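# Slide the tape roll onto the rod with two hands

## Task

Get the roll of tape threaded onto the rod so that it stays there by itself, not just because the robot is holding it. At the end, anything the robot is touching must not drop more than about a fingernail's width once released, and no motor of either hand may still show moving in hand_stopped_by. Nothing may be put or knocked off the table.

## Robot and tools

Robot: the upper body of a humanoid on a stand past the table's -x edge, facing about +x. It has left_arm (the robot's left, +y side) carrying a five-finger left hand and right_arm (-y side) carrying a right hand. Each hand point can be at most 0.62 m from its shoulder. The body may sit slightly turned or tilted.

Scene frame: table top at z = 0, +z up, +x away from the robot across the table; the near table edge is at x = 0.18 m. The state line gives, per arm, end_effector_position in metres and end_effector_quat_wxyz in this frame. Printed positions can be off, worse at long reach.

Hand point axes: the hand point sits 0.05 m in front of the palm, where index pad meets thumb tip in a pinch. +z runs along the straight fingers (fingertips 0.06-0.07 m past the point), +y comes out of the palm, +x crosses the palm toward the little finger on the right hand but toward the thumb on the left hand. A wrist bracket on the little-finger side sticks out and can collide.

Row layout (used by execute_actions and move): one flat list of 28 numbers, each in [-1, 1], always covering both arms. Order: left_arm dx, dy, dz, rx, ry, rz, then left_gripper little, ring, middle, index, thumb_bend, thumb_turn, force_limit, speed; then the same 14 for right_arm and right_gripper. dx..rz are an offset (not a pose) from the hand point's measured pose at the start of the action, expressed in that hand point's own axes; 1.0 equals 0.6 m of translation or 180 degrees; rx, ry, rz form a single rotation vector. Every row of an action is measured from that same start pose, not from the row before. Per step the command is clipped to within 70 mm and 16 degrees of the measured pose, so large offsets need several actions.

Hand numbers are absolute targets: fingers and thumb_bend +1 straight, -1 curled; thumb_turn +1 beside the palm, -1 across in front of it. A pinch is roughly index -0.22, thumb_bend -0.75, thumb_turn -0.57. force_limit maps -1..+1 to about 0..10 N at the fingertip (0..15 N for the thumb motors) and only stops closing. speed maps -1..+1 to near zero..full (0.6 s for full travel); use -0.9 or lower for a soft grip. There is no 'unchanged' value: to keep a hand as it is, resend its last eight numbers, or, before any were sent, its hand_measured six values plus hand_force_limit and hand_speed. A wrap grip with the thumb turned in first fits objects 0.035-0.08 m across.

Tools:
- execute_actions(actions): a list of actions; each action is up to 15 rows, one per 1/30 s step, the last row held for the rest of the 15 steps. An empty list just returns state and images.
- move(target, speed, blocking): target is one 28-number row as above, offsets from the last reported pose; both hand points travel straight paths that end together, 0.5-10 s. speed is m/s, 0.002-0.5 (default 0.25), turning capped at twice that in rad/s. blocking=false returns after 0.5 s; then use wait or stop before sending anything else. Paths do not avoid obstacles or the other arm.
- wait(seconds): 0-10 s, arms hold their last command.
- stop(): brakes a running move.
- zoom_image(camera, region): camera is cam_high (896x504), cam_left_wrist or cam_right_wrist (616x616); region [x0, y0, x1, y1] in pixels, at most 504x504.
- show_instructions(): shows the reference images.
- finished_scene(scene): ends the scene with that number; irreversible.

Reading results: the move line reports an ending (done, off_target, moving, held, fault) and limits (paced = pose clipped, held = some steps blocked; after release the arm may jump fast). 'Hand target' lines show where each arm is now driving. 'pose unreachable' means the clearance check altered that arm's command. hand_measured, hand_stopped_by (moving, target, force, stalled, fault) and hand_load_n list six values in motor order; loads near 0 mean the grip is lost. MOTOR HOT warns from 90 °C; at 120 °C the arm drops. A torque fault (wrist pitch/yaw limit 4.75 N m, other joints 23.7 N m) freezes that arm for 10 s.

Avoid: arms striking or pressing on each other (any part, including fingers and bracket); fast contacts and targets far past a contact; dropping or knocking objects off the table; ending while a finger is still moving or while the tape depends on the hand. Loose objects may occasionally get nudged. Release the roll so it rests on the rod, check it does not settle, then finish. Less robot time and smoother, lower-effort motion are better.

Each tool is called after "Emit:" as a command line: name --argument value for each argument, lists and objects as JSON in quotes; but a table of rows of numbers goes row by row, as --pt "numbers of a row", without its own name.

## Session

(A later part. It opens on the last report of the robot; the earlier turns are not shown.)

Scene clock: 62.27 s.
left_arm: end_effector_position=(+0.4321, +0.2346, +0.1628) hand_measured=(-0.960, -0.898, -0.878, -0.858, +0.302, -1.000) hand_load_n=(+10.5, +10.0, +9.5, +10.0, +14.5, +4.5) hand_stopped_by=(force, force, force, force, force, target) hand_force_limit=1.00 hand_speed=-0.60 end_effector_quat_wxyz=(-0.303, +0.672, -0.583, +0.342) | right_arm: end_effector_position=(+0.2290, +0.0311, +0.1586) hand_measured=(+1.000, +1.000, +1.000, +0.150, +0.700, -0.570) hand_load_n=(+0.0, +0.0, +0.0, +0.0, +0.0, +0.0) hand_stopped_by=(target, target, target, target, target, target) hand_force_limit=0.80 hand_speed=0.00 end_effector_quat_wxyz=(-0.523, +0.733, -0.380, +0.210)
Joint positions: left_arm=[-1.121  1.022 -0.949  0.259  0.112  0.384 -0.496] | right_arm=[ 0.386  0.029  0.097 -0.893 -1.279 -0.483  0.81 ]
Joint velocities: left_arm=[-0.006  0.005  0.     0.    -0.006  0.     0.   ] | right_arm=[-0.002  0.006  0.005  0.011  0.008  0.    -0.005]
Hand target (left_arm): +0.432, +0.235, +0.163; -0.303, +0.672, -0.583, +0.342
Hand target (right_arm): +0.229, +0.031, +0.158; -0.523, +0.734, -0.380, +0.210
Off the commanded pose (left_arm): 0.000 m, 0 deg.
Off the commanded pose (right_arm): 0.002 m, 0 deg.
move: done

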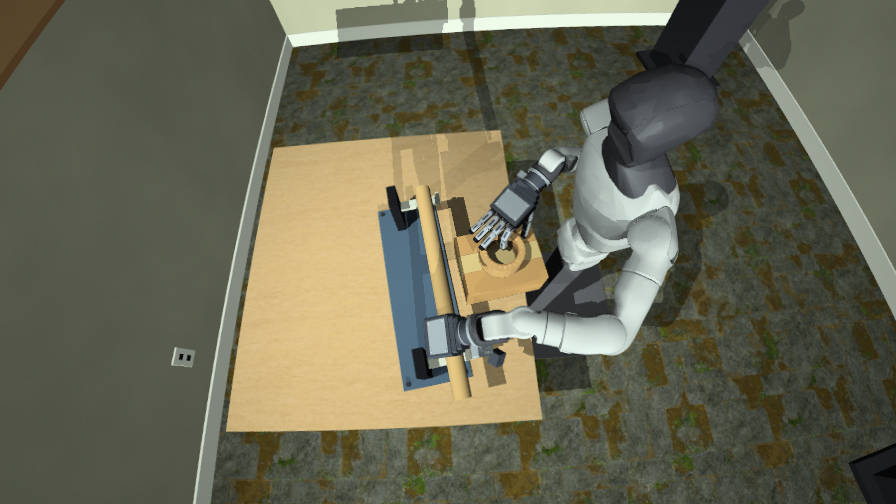

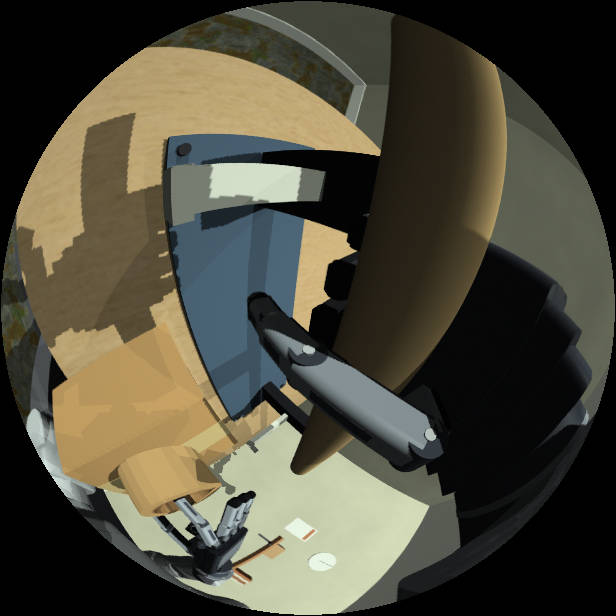

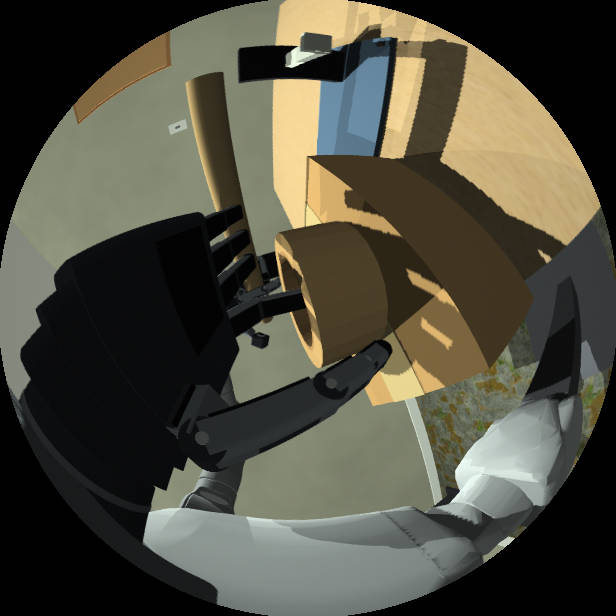

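Emit:
move --target '[0,0,0,0,0,0,-1,-1,-1,-1,-0.95,-1,1,-0.6,0,0.015,0.012,0,0,0,1,1,1,0.15,0.7,-0.57,0.8,0]' --speed 0.03

Emit:
move --target '[0,0,0,0,0,0,-1,-1,-1,-1,-0.95,-1,1,-0.6,0,0,0,0,0,0,1,1,1,0.15,-0.3,-0.57,0.8,-0.6]'

Emit:
move --target '[0,0,0,0,0,0,-1,-1,-1,-1,-0.95,-1,1,-0.6,0,0,0,0,0,0,1,1,1,-0.6,-0.9,-0.57,0.9,-0.6]'

Scene clock: 67.47 s.
left_arm: end_effector_position=(+0.4321, +0.2346, +0.1628) hand_measured=(-0.960, -0.898, -0.878, -0.858, +0.302, -1.000) hand_load_n=(+10.5, +10.0, +9.5, +10.0, +14.5, +4.5) hand_stopped_by=(force, force, force, force, force, target) hand_force_limit=1.00 hand_speed=-0.60 end_effector_quat_wxyz=(-0.303, +0.672, -0.583, +0.342) | right_arm: end_effector_position=(+0.2316, +0.0338, +0.1487) hand_measured=(+1.000, +1.000, +1.000, +0.150, +0.700, -0.570) hand_load_n=(+0.0, +0.0, +0.0, +0.0, +0.0, +0.0) hand_stopped_by=(target, target, target, target, target, target) hand_force_limit=0.80 hand_speed=0.00 end_effector_quat_wxyz=(-0.524, +0.732, -0.381, +0.209)
Joint positions: left_arm=[-1.121  1.022 -0.949  0.259  0.112  0.384 -0.496] | right_arm=[ 0.386  0.029  0.108 -0.835 -1.315 -0.489  0.745]
Joint velocities: left_arm=[-0.006  0.003  0.005  0.    -0.005  0.     0.   ] | right_arm=[-0.002  0.012  0.006  0.005  0.     0.    -0.005]
Hand target (left_arm): +0.432, +0.235, +0.163; -0.303, +0.672, -0.583, +0.342
Hand target (right_arm): +0.231, +0.034, +0.148; -0.524, +0.733, -0.381, +0.209
Off the commanded pose (left_arm): 0.000 m, 0 deg.
Off the commanded pose (right_arm): 0.001 m, 0 deg.
move: done

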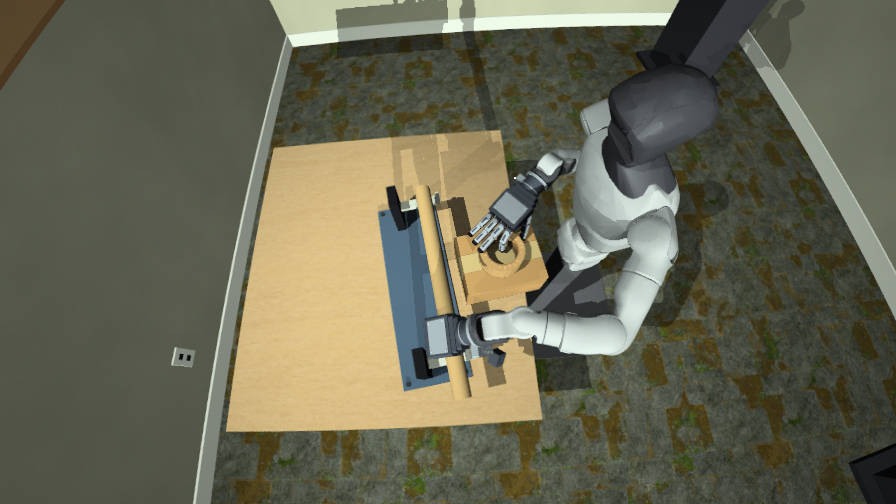

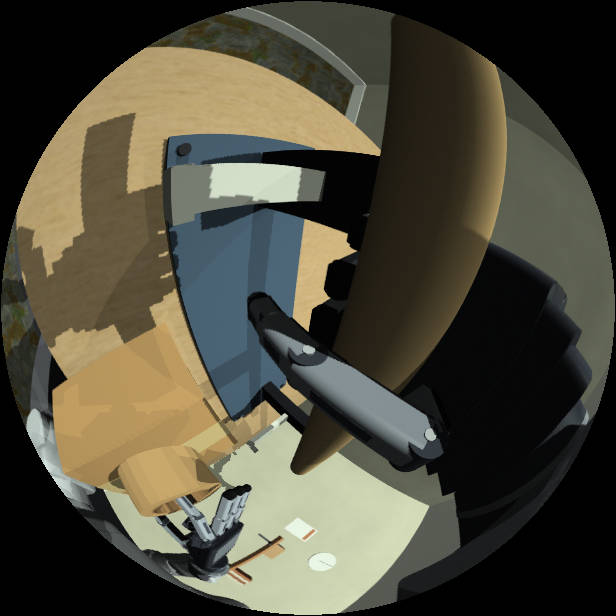

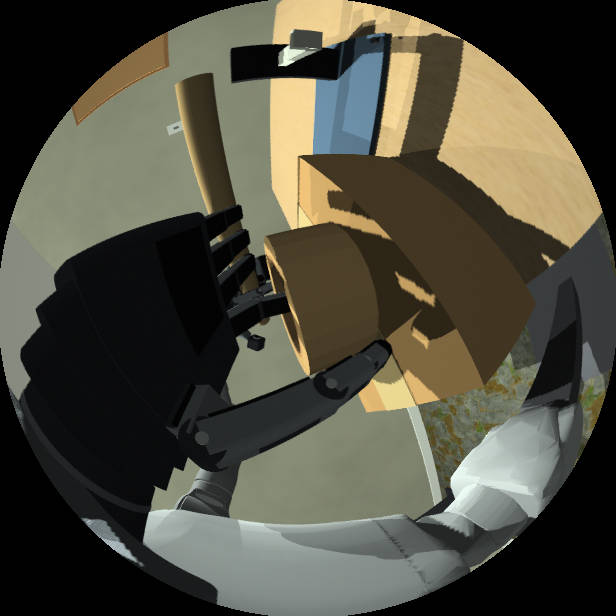

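Scene clock: 70.13 s.
left_arm: end_effector_position=(+0.4321, +0.2346, +0.1628) hand_measured=(-0.960, -0.898, -0.878, -0.858, +0.302, -1.000) hand_load_n=(+10.5, +10.0, +9.5, +10.0, +14.5, +4.5) hand_stopped_by=(force, force, force, force, force, target) hand_force_limit=1.00 hand_speed=-0.60 end_effector_quat_wxyz=(-0.303, +0.672, -0.583, +0.342) | right_arm: end_effector_position=(+0.2315, +0.0337, +0.1485) hand_measured=(+1.000, +1.000, +1.000, +0.150, -0.298, -0.570) hand_load_n=(+0.0, +0.0, +0.0, +0.0, +0.5, +0.0) hand_stopped_by=(target, target, target, target, target, target) hand_force_limit=0.80 hand_speed=-0.60 end_effector_quat_wxyz=(-0.524, +0.732, -0.381, +0.209)
Joint positions: left_arm=[-1.121  1.022 -0.949  0.259  0.112  0.384 -0.496] | right_arm=[ 0.386  0.029  0.108 -0.835 -1.315 -0.489  0.746]
Joint velocities: left_arm=[-0.006 -0.002  0.     0.     0.014  0.     0.   ] | right_arm=[ 0.    -0.014  0.    -0.003 -0.011  0.     0.   ]
Hand target (left_arm): +0.432, +0.235, +0.163; -0.303, +0.672, -0.583, +0.342
Hand target (right_arm): +0.232, +0.034, +0.149; -0.524, +0.732, -0.381, +0.209
Off the commanded pose (left_arm): 0.000 m, 0 deg.
Off the commanded pose (right_arm): 0.000 m, 0 deg.
move: done

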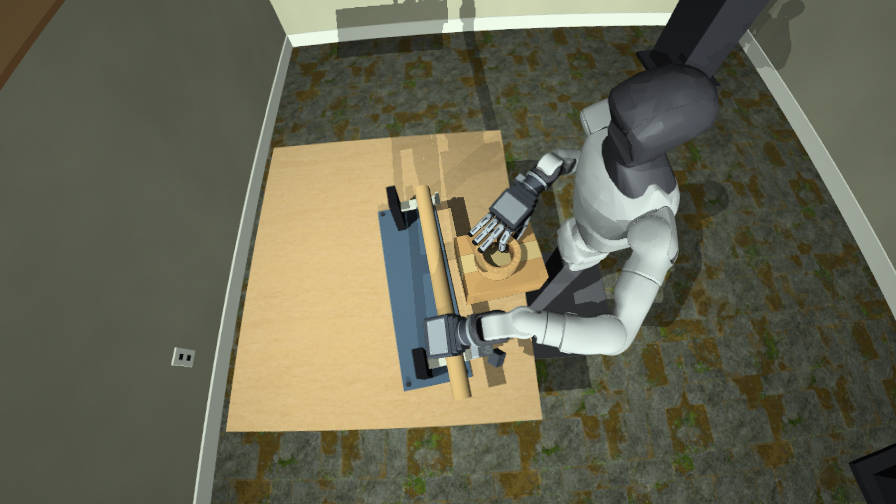

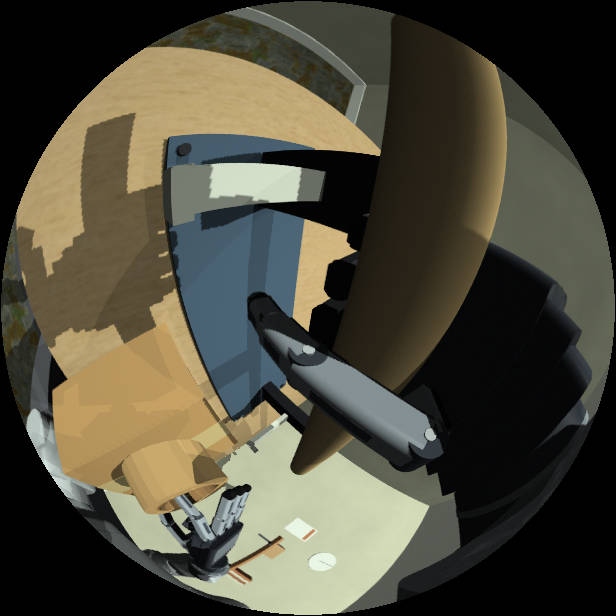

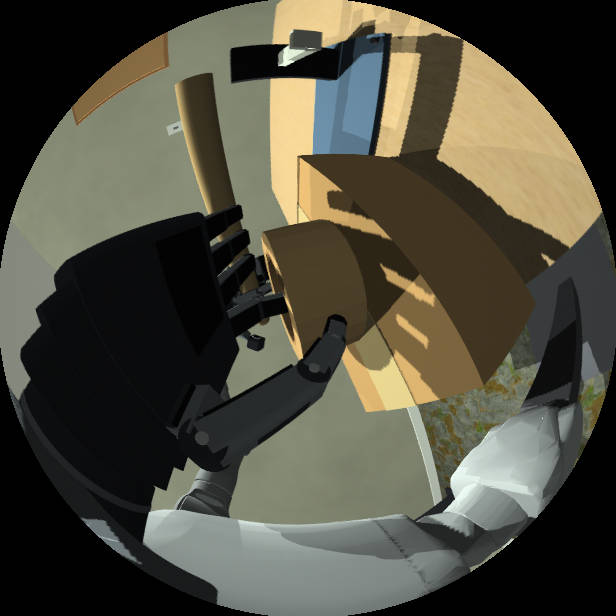

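Scene clock: 70.87 s.
left_arm: end_effector_position=(+0.4321, +0.2346, +0.1628) hand_measured=(-0.960, -0.898, -0.878, -0.858, +0.302, -1.000) hand_load_n=(+10.5, +10.0, +9.5, +10.0, +14.5, +4.5) hand_stopped_by=(force, force, force, force, force, target) hand_force_limit=1.00 hand_speed=-0.60 end_effector_quat_wxyz=(-0.303, +0.672, -0.583, +0.342) | right_arm: end_effector_position=(+0.2313, +0.0337, +0.1483) hand_measured=(+1.000, +1.000, +1.000, -0.042, -0.454, -0.570) hand_load_n=(+0.0, +0.0, +0.0, +12.0, +13.5, +3.5) hand_stopped_by=(target, target, target, force, force, target) hand_force_limit=0.90 hand_speed=-0.60 end_effector_quat_wxyz=(-0.524, +0.733, -0.381, +0.209)
Joint positions: left_arm=[-1.121  1.022 -0.949  0.259  0.112  0.384 -0.496] | right_arm=[ 0.386  0.029  0.108 -0.835 -1.315 -0.489  0.747]
Joint velocities: left_arm=[0.014 0.005 0.006 0.002 0.    0.    0.   ] | right_arm=[ 0.003  0.014 -0.014 -0.003  0.009  0.     0.   ]
Hand target (left_arm): +0.432, +0.235, +0.163; -0.303, +0.672, -0.583, +0.342
Hand target (right_arm): +0.231, +0.034, +0.149; -0.524, +0.732, -0.381, +0.209
Off the commanded pose (left_arm): 0.000 m, 0 deg.
Off the commanded pose (right_arm): 0.000 m, 0 deg.
move: done

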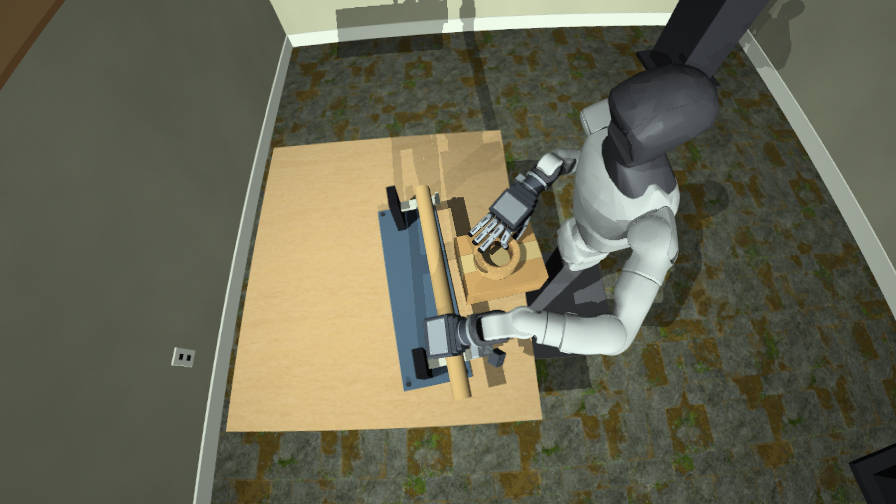

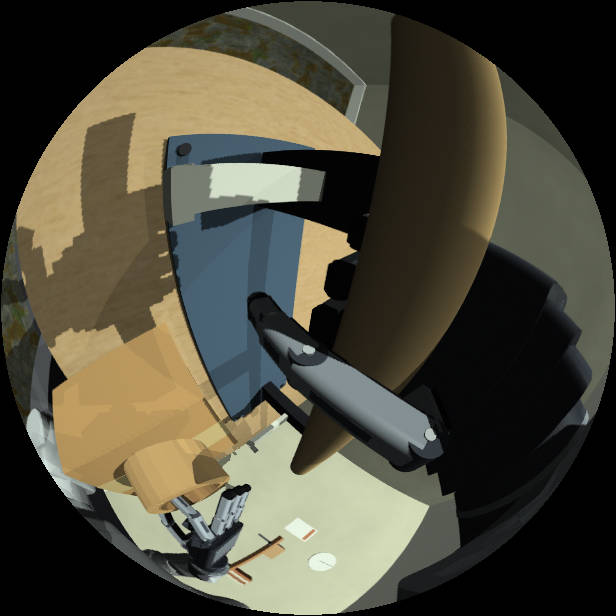

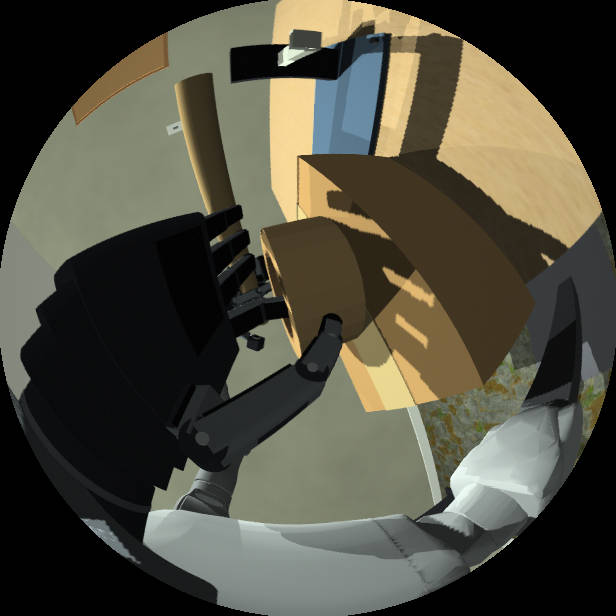

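Emit:
move --target '[0,0,0,0,0,0,-1,-1,-1,-1,-0.95,-1,1,-0.6,0.042,-0.09,-0.055,0,0,0,1,1,1,-0.6,-0.9,-0.57,0.9,-0.6]' --speed 0.06

Emit:
move --target '[0,0,0,0,0,0,-1,-1,-1,-1,-0.95,-1,1,-0.6,0.195,-0.03,-0.12,0,0,0,1,1,1,-0.6,-0.9,-0.57,0.9,-0.6]' --speed 0.12

Emit:
move --target '[0,0,0,0,0,0,-1,-1,-1,-1,-0.95,-1,1,-0.6,0.17,0,-0.11,0.088,0.234,0.567,1,1,1,-0.6,-0.9,-0.57,0.9,-0.6]' --speed 0.2

Scene clock: 80.67 s.
left_arm: end_effector_position=(+0.4321, +0.2346, +0.1628) hand_measured=(-0.960, -0.898, -0.878, -0.858, +0.302, -1.000) hand_load_n=(+10.5, +10.0, +9.5, +10.0, +14.5, +4.5) hand_stopped_by=(force, force, force, force, force, target) hand_force_limit=1.00 hand_speed=-0.60 end_effector_quat_wxyz=(-0.303, +0.672, -0.583, +0.342) | right_arm: end_effector_position=(+0.2398, +0.0026, +0.2056) hand_measured=(+1.000, +1.000, +1.000, -0.042, -0.454, -0.570) hand_load_n=(+0.0, +0.0, +0.0, +15.0, +7.0, +3.5) hand_stopped_by=(target, target, target, force, force, target) hand_force_limit=0.90 hand_speed=-0.60 end_effector_quat_wxyz=(-0.521, +0.735, -0.378, +0.210)
Joint positions: left_arm=[-1.121  1.022 -0.949  0.259  0.112  0.384 -0.496] | right_arm=[ 0.17  -0.08  -0.131 -1.058 -0.929 -0.327  1.183]
Joint velocities: left_arm=[ 0.002 -0.002  0.002  0.     0.     0.     0.   ] | right_arm=[-0.014  0.086 -0.023  0.006  0.    -0.069  0.064]
Hand target (left_arm): +0.432, +0.235, +0.163; -0.303, +0.672, -0.583, +0.342
Hand target (right_arm): +0.240, +0.003, +0.207; -0.523, +0.735, -0.376, +0.210
Off the commanded pose (left_arm): 0.000 m, 0 deg.
Off the commanded pose (right_arm): 0.003 m, 1 deg.
joint sent to its limit (right arm) — the command would take joint 4 (elbow) past its lower limit, so that joint was sent only as far as its limit.
move: done

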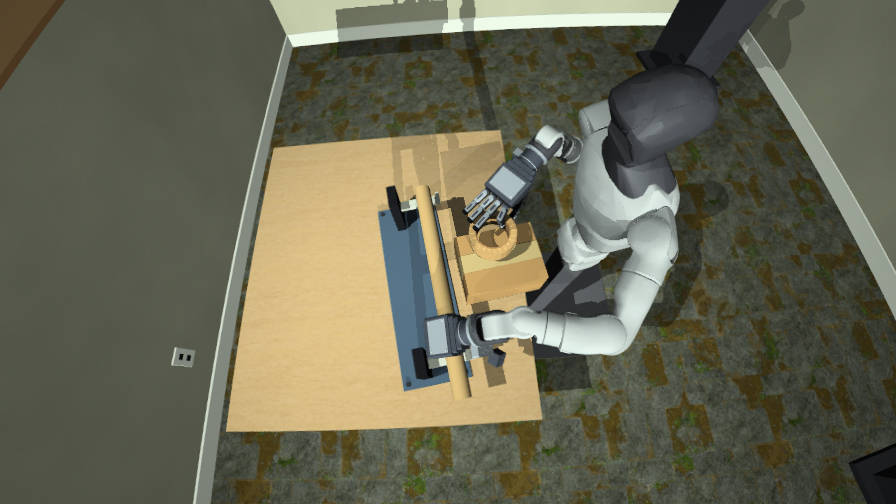

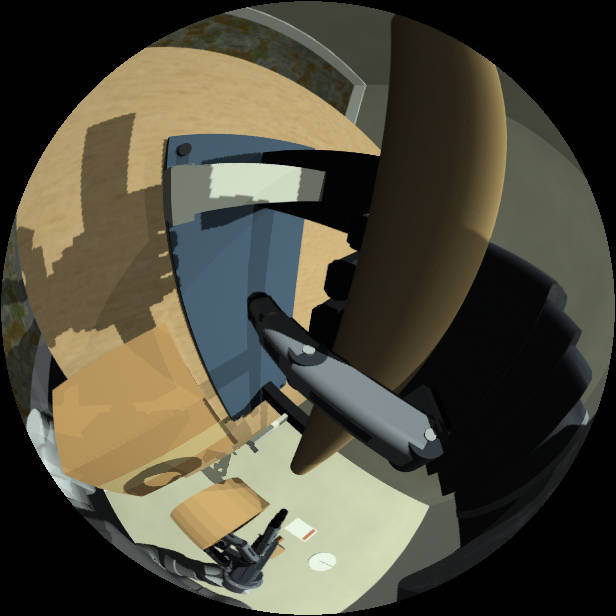

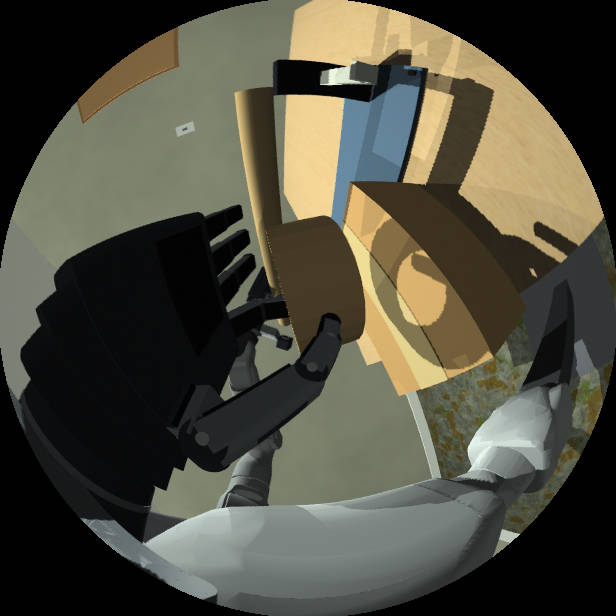

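Scene clock: 82.17 s.
left_arm: end_effector_position=(+0.4321, +0.2346, +0.1628) hand_measured=(-0.960, -0.898, -0.878, -0.858, +0.302, -1.000) hand_load_n=(+10.5, +10.0, +9.5, +10.0, +14.5, +4.5) hand_stopped_by=(force, force, force, force, force, target) hand_force_limit=1.00 hand_speed=-0.60 end_effector_quat_wxyz=(-0.303, +0.672, -0.583, +0.342) | right_arm: end_effector_position=(+0.2662, -0.1280, +0.2378) hand_measured=(+1.000, +1.000, +1.000, -0.042, -0.454, -0.570) hand_load_n=(+0.0, +0.0, +0.0, +15.0, +7.0, +4.0) hand_stopped_by=(target, target, target, force, force, target) hand_force_limit=0.90 hand_speed=-0.60 end_effector_quat_wxyz=(-0.523, +0.736, -0.373, +0.214)
Joint positions: left_arm=[-1.121  1.022 -0.949  0.259  0.112  0.384 -0.496] | right_arm=[ 0.174 -0.6   -0.828 -0.535 -0.114 -0.617  1.166]
Joint velocities: left_arm=[ 0.002  0.009  0.    -0.002 -0.003  0.     0.   ] | right_arm=[-0.011  0.006  0.006 -0.005  0.015 -0.004  0.   ]
Hand target (left_arm): +0.432, +0.235, +0.163; -0.303, +0.672, -0.583, +0.342
Hand target (right_arm): +0.265, -0.128, +0.238; -0.523, +0.737, -0.373, +0.212
Off the commanded pose (left_arm): 0.000 m, 0 deg.
Off the commanded pose (right_arm): 0.003 m, 1 deg.
move: done

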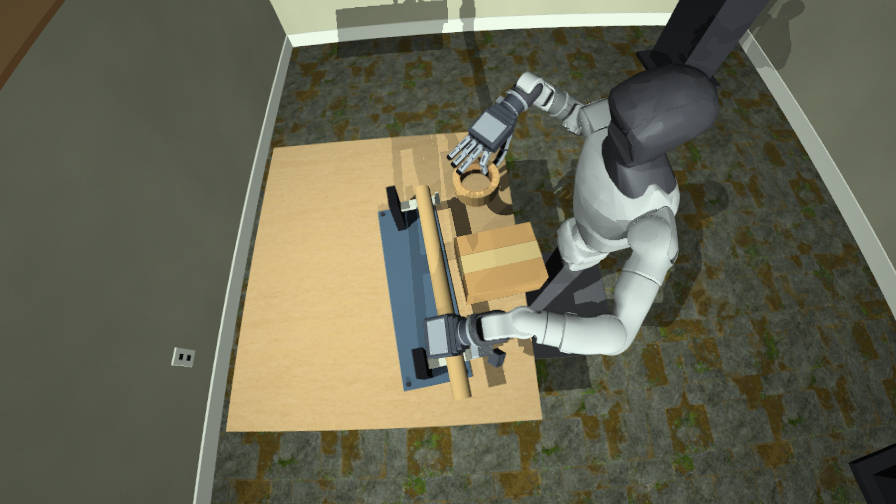

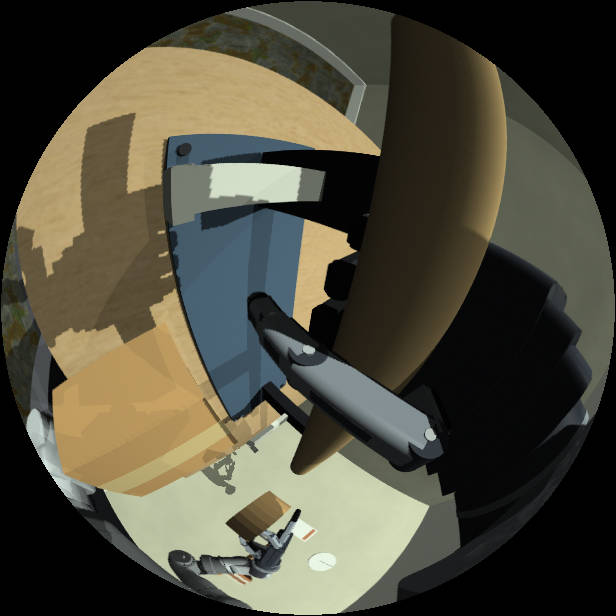

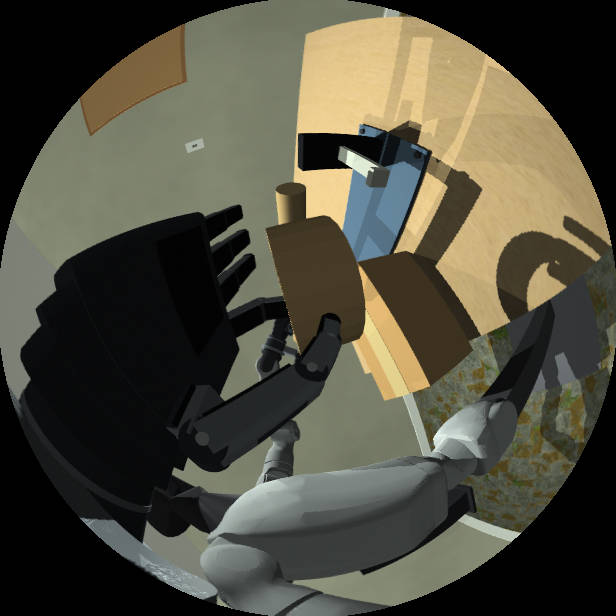

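Scene clock: 87.40 s.
left_arm: end_effector_position=(+0.4321, +0.2346, +0.1628) hand_measured=(-0.960, -0.898, -0.878, -0.858, +0.302, -1.000) hand_load_n=(+10.5, +10.0, +9.5, +10.0, +14.5, +4.5) hand_stopped_by=(force, force, force, force, force, target) hand_force_limit=1.00 hand_speed=-0.60 end_effector_quat_wxyz=(-0.303, +0.672, -0.583, +0.342) | right_arm: end_effector_position=(+0.2848, -0.2397, +0.2561) hand_measured=(+1.000, +1.000, +1.000, -0.042, -0.454, -0.570) hand_load_n=(+0.0, +0.0, +0.0, +14.0, +9.0, +4.0) hand_stopped_by=(target, target, target, force, force, target) hand_force_limit=0.90 hand_speed=-0.60 end_effector_quat_wxyz=(+0.432, -0.007, +0.902, +0.018)
Joint positions: left_arm=[-1.121  1.022 -0.949  0.259  0.112  0.384 -0.496] | right_arm=[ 0.217 -0.573 -1.141 -0.834  0.039  1.561  1.166]
Joint velocities: left_arm=[0.005 0.015 0.015 0.003 0.008 0.    0.   ] | right_arm=[ 0.002  0.009  0.008  0.005 -0.014  0.001  0.   ]
Hand target (left_arm): +0.432, +0.235, +0.163; -0.303, +0.672, -0.583, +0.342
Hand target (right_arm): +0.285, -0.240, +0.257; +0.433, -0.007, +0.901, +0.016
Off the commanded pose (left_arm): 0.000 m, 0 deg.
Off the commanded pose (right_arm): 0.008 m, 2 deg.
move: off_target (right_arm)

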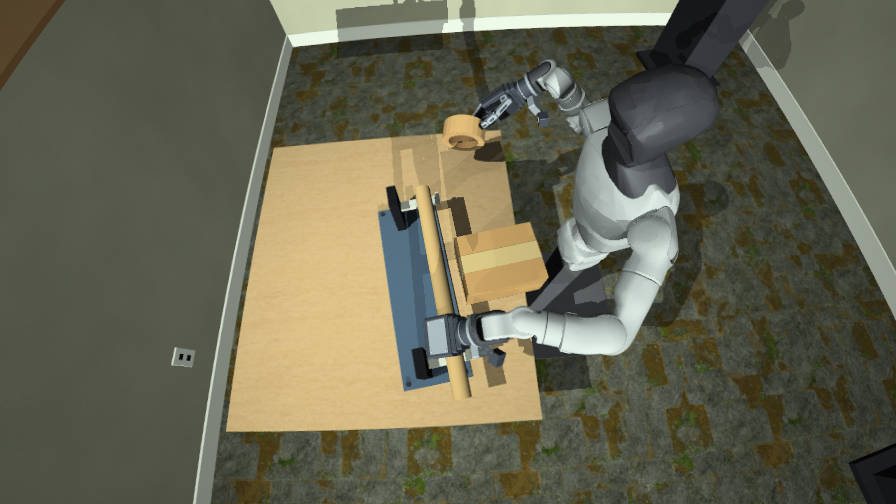

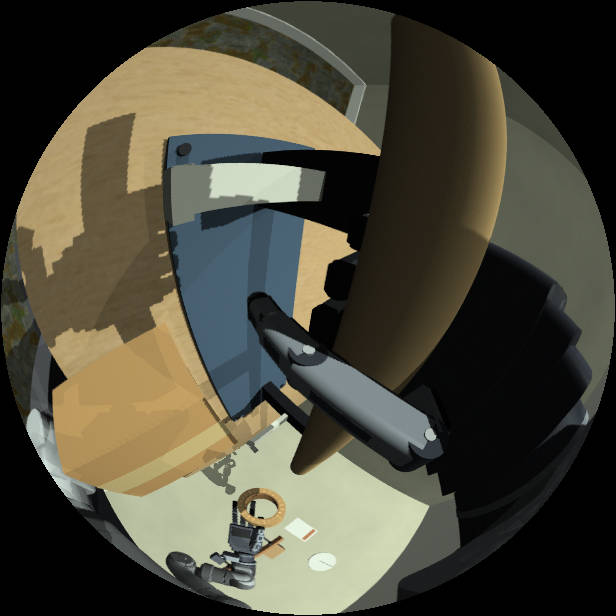

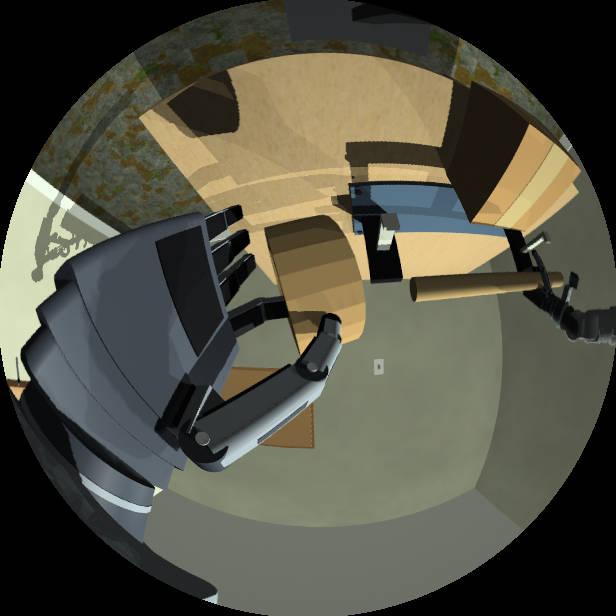

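Emit:
move --target '[0.17,0.008,-0.147,0,0.064,0.053,-1,-1,-1,-1,-0.95,-1,1,-0.6,0,0,0,0,0,0,1,1,1,-0.6,-0.9,-0.57,0.9,-0.6]' --speed 0.1

Scene clock: 95.67 s.
left_arm: end_effector_position=(+0.3648, +0.1308, +0.2212) hand_measured=(-0.960, -0.898, -0.878, -0.858, +0.302, -1.000) hand_load_n=(+10.5, +10.0, +9.5, +10.0, +14.5, +4.5) hand_stopped_by=(force, force, force, force, force, target) hand_force_limit=1.00 hand_speed=-0.60 end_effector_quat_wxyz=(+0.266, -0.583, +0.666, -0.382) | right_arm: end_effector_position=(+0.2848, -0.2397, +0.2561) hand_measured=(+1.000, +1.000, +1.000, -0.042, -0.454, -0.570) hand_load_n=(+0.0, +0.0, +0.0, +14.0, +9.0, +4.0) hand_stopped_by=(target, target, target, force, force, target) hand_force_limit=0.90 hand_speed=-0.60 end_effector_quat_wxyz=(+0.432, -0.007, +0.902, +0.018)
Joint positions: left_arm=[-1.179  1.15  -0.926 -0.489  0.106  0.776 -0.667] | right_arm=[ 0.217 -0.573 -1.141 -0.834  0.039  1.562  1.166]
Joint velocities: left_arm=[ 0.003 -0.003  0.006  0.     0.014  0.     0.   ] | right_arm=[ 0.005  0.003 -0.015 -0.003  0.005  0.     0.   ]
Hand target (left_arm): +0.365, +0.131, +0.221; +0.265, -0.584, +0.666, -0.381
Hand target (right_arm): +0.285, -0.240, +0.256; +0.432, -0.007, +0.902, +0.018
Off the commanded pose (left_arm): 0.002 m, 1 deg.
Off the commanded pose (right_arm): 0.000 m, 0 deg.
move: done

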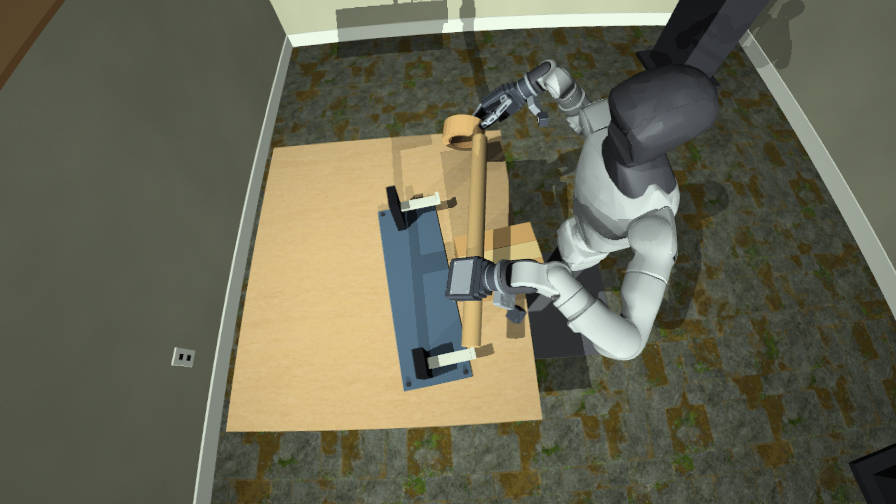

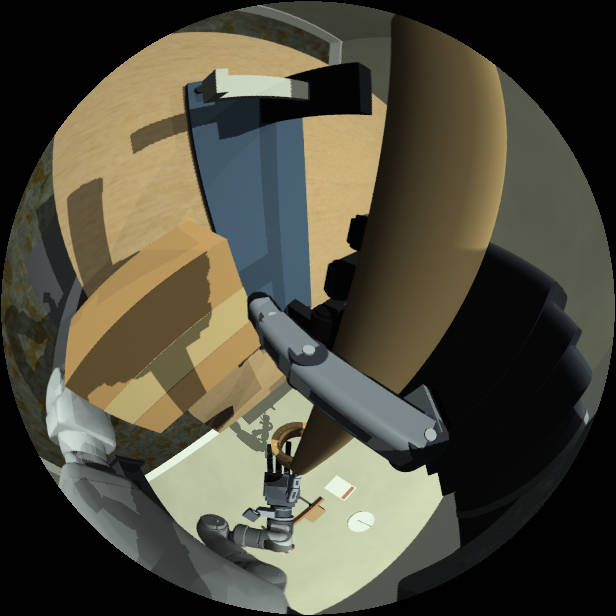

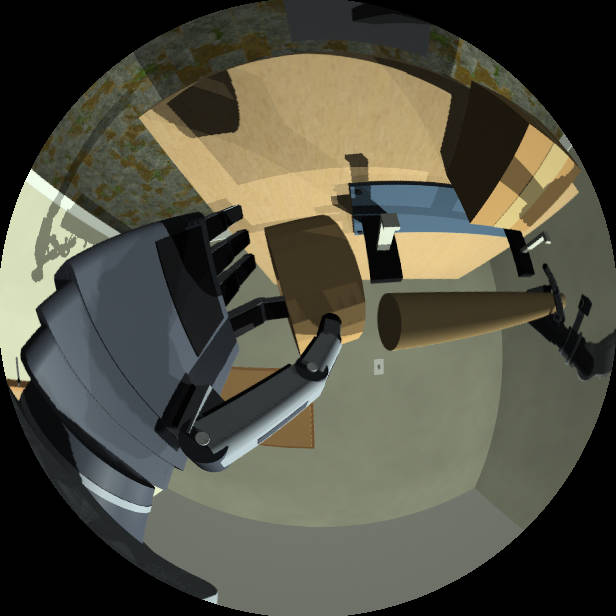

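Emit:
move --target '[0,0.008,0.006,-0.006,-0.047,0.014,-1,-1,-1,-1,-0.95,-1,1,-0.6,0,0,0,0,0,0,1,1,1,-0.6,-0.9,-0.57,0.9,-0.6]' --speed 0.05

Emit:
zoom_image --camera "cam_left_wrist" --region '[230,390,370,530]'

Scene clock: 104.57 s.
left_arm: end_effector_position=(+0.3638, +0.1302, +0.2136) hand_measured=(-0.960, -0.898, -0.878, -0.858, +0.302, -1.000) hand_load_n=(+10.5, +10.0, +9.5, +10.0, +14.5, +4.5) hand_stopped_by=(force, force, force, force, force, target) hand_force_limit=1.00 hand_speed=-0.60 end_effector_quat_wxyz=(+0.314, -0.598, +0.661, -0.326) | right_arm: end_effector_position=(+0.2848, -0.2397, +0.2561) hand_measured=(+1.000, +1.000, +1.000, -0.042, -0.454, -0.570) hand_load_n=(+0.0, +0.0, +0.0, +14.0, +9.0, +4.0) hand_stopped_by=(target, target, target, force, force, target) hand_force_limit=0.90 hand_speed=-0.60 end_effector_quat_wxyz=(+0.432, -0.007, +0.902, +0.018)
Joint positions: left_arm=[-1.336  1.042 -1.138 -0.574  0.255  1.106 -0.759] | right_arm=[ 0.217 -0.573 -1.141 -0.834  0.039  1.562  1.166]
Joint velocities: left_arm=[0.    0.002 0.005 0.008 0.    0.013 0.   ] | right_arm=[-0.008  0.002  0.008 -0.006  0.005  0.     0.   ]
Hand target (left_arm): +0.364, +0.130, +0.214; +0.315, -0.597, +0.662, -0.327
Hand target (right_arm): +0.285, -0.240, +0.256; +0.432, -0.007, +0.902, +0.018
Off the commanded pose (left_arm): 0.002 m, 0 deg.
Off the commanded pose (right_arm): 0.000 m, 0 deg.
move: done

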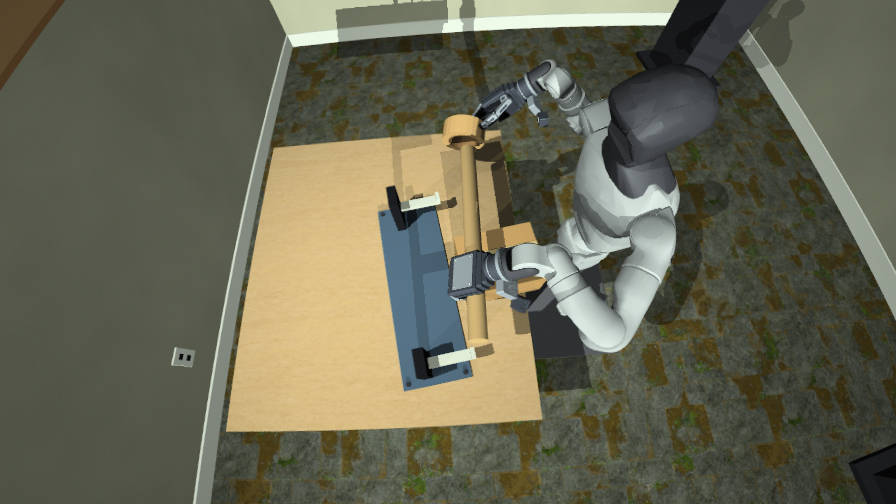

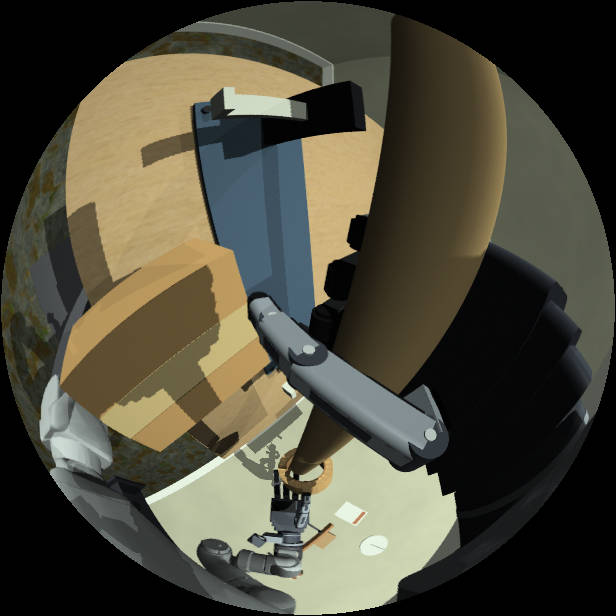

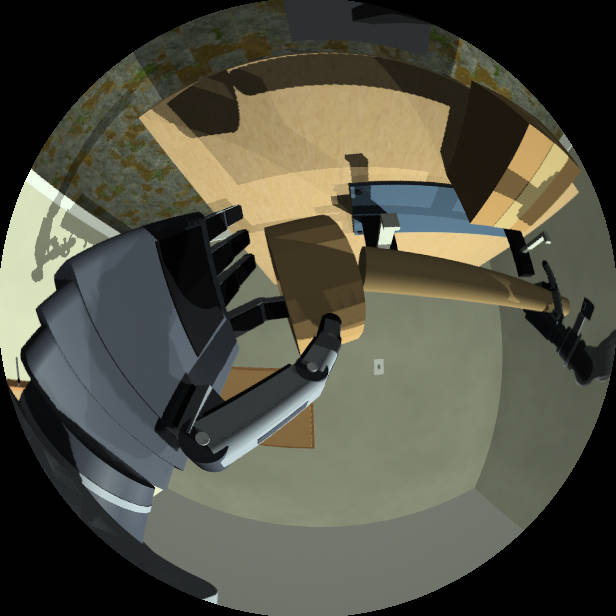

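Region (230, 390, 370, 530) of cam_left_wrist's 616x616 image, scaled by 3.600, with more detail than that image has.

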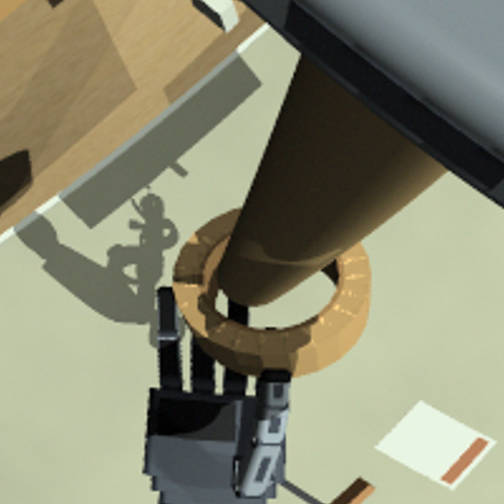

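Emit:
move --target '[0.03,0,0,0.002,0.009,-0.011,-1,-1,-1,-1,-0.95,-1,1,-0.6,0,0.02,0,0,0,0,1,1,1,-0.6,-0.9,-0.57,0.9,-0.6]' --speed 0.03

Emit:
zoom_image --camera "cam_left_wrist" --region '[180,340,420,580]'

Scene clock: 125.60 s.
left_arm: end_effector_position=(+0.3617, +0.1136, +0.2123) hand_measured=(-0.960, -0.898, -0.878, -0.858, +0.302, -1.000) hand_load_n=(+10.5, +10.0, +9.5, +10.0, +14.5, +4.5) hand_stopped_by=(force, force, force, force, force, target) hand_force_limit=1.00 hand_speed=-0.60 end_effector_quat_wxyz=(+0.301, -0.605, +0.655, -0.339) | right_arm: end_effector_position=(+0.2847, -0.2295, +0.2563) hand_measured=(+1.000, +1.000, +1.000, -0.042, -0.454, -0.570) hand_load_n=(+0.0, +0.0, +0.0, +14.0, +9.0, +4.0) hand_stopped_by=(target, target, target, force, force, target) hand_force_limit=0.90 hand_speed=-0.60 end_effector_quat_wxyz=(+0.438, -0.013, +0.899, +0.019)
Joint positions: left_arm=[-1.328  0.982 -1.132 -0.591  0.255  1.174 -0.749] | right_arm=[ 0.207 -0.544 -1.129 -0.894  0.046  1.585  1.144]
Joint velocities: left_arm=[ 0.002  0.005  0.006  0.011 -0.009  0.001  0.   ] | right_arm=[-0.003  0.    -0.011  0.003  0.02   0.    -0.019]
Hand target (left_arm): +0.362, +0.113, +0.212; -0.300, +0.605, -0.654, +0.341
Hand target (right_arm): +0.285, -0.228, +0.256; +0.438, -0.013, +0.899, +0.021
Off the commanded pose (left_arm): 0.002 m, 0 deg.
Off the commanded pose (right_arm): 0.002 m, 1 deg.
joint sent to its limit (right arm) — the command would take joint 6 (wrist pitch) past its upper limit, so that joint was sent only as far as its limit.
move: done

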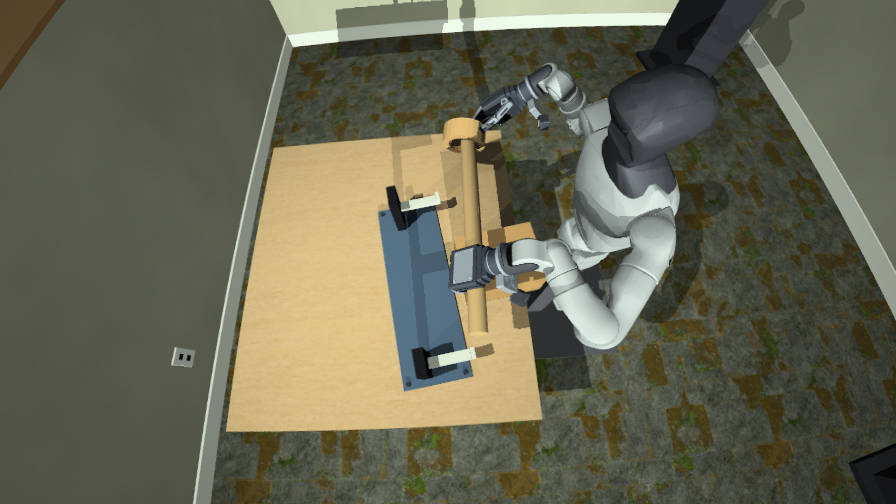

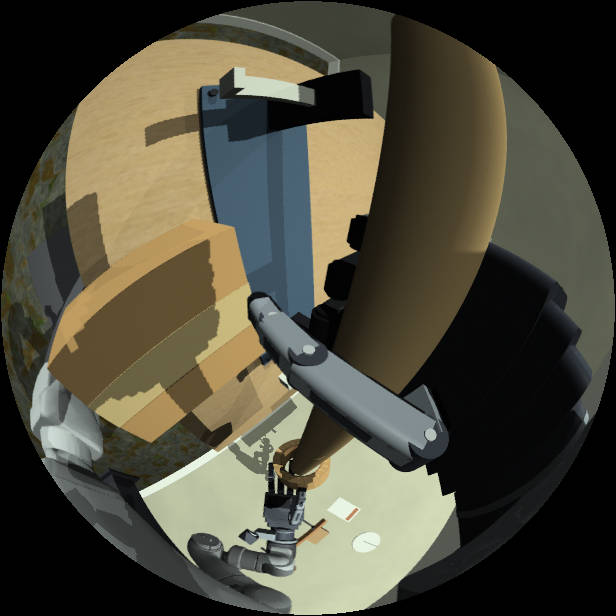

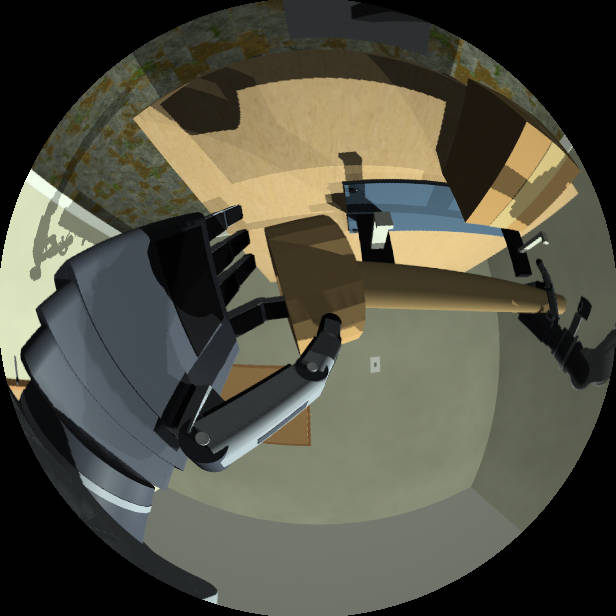

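Region (180, 340, 420, 580) of cam_left_wrist's 616x616 image, scaled by 2.100, with more detail than that image has.

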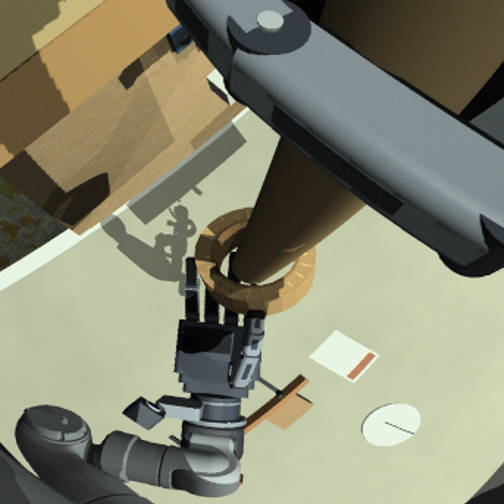

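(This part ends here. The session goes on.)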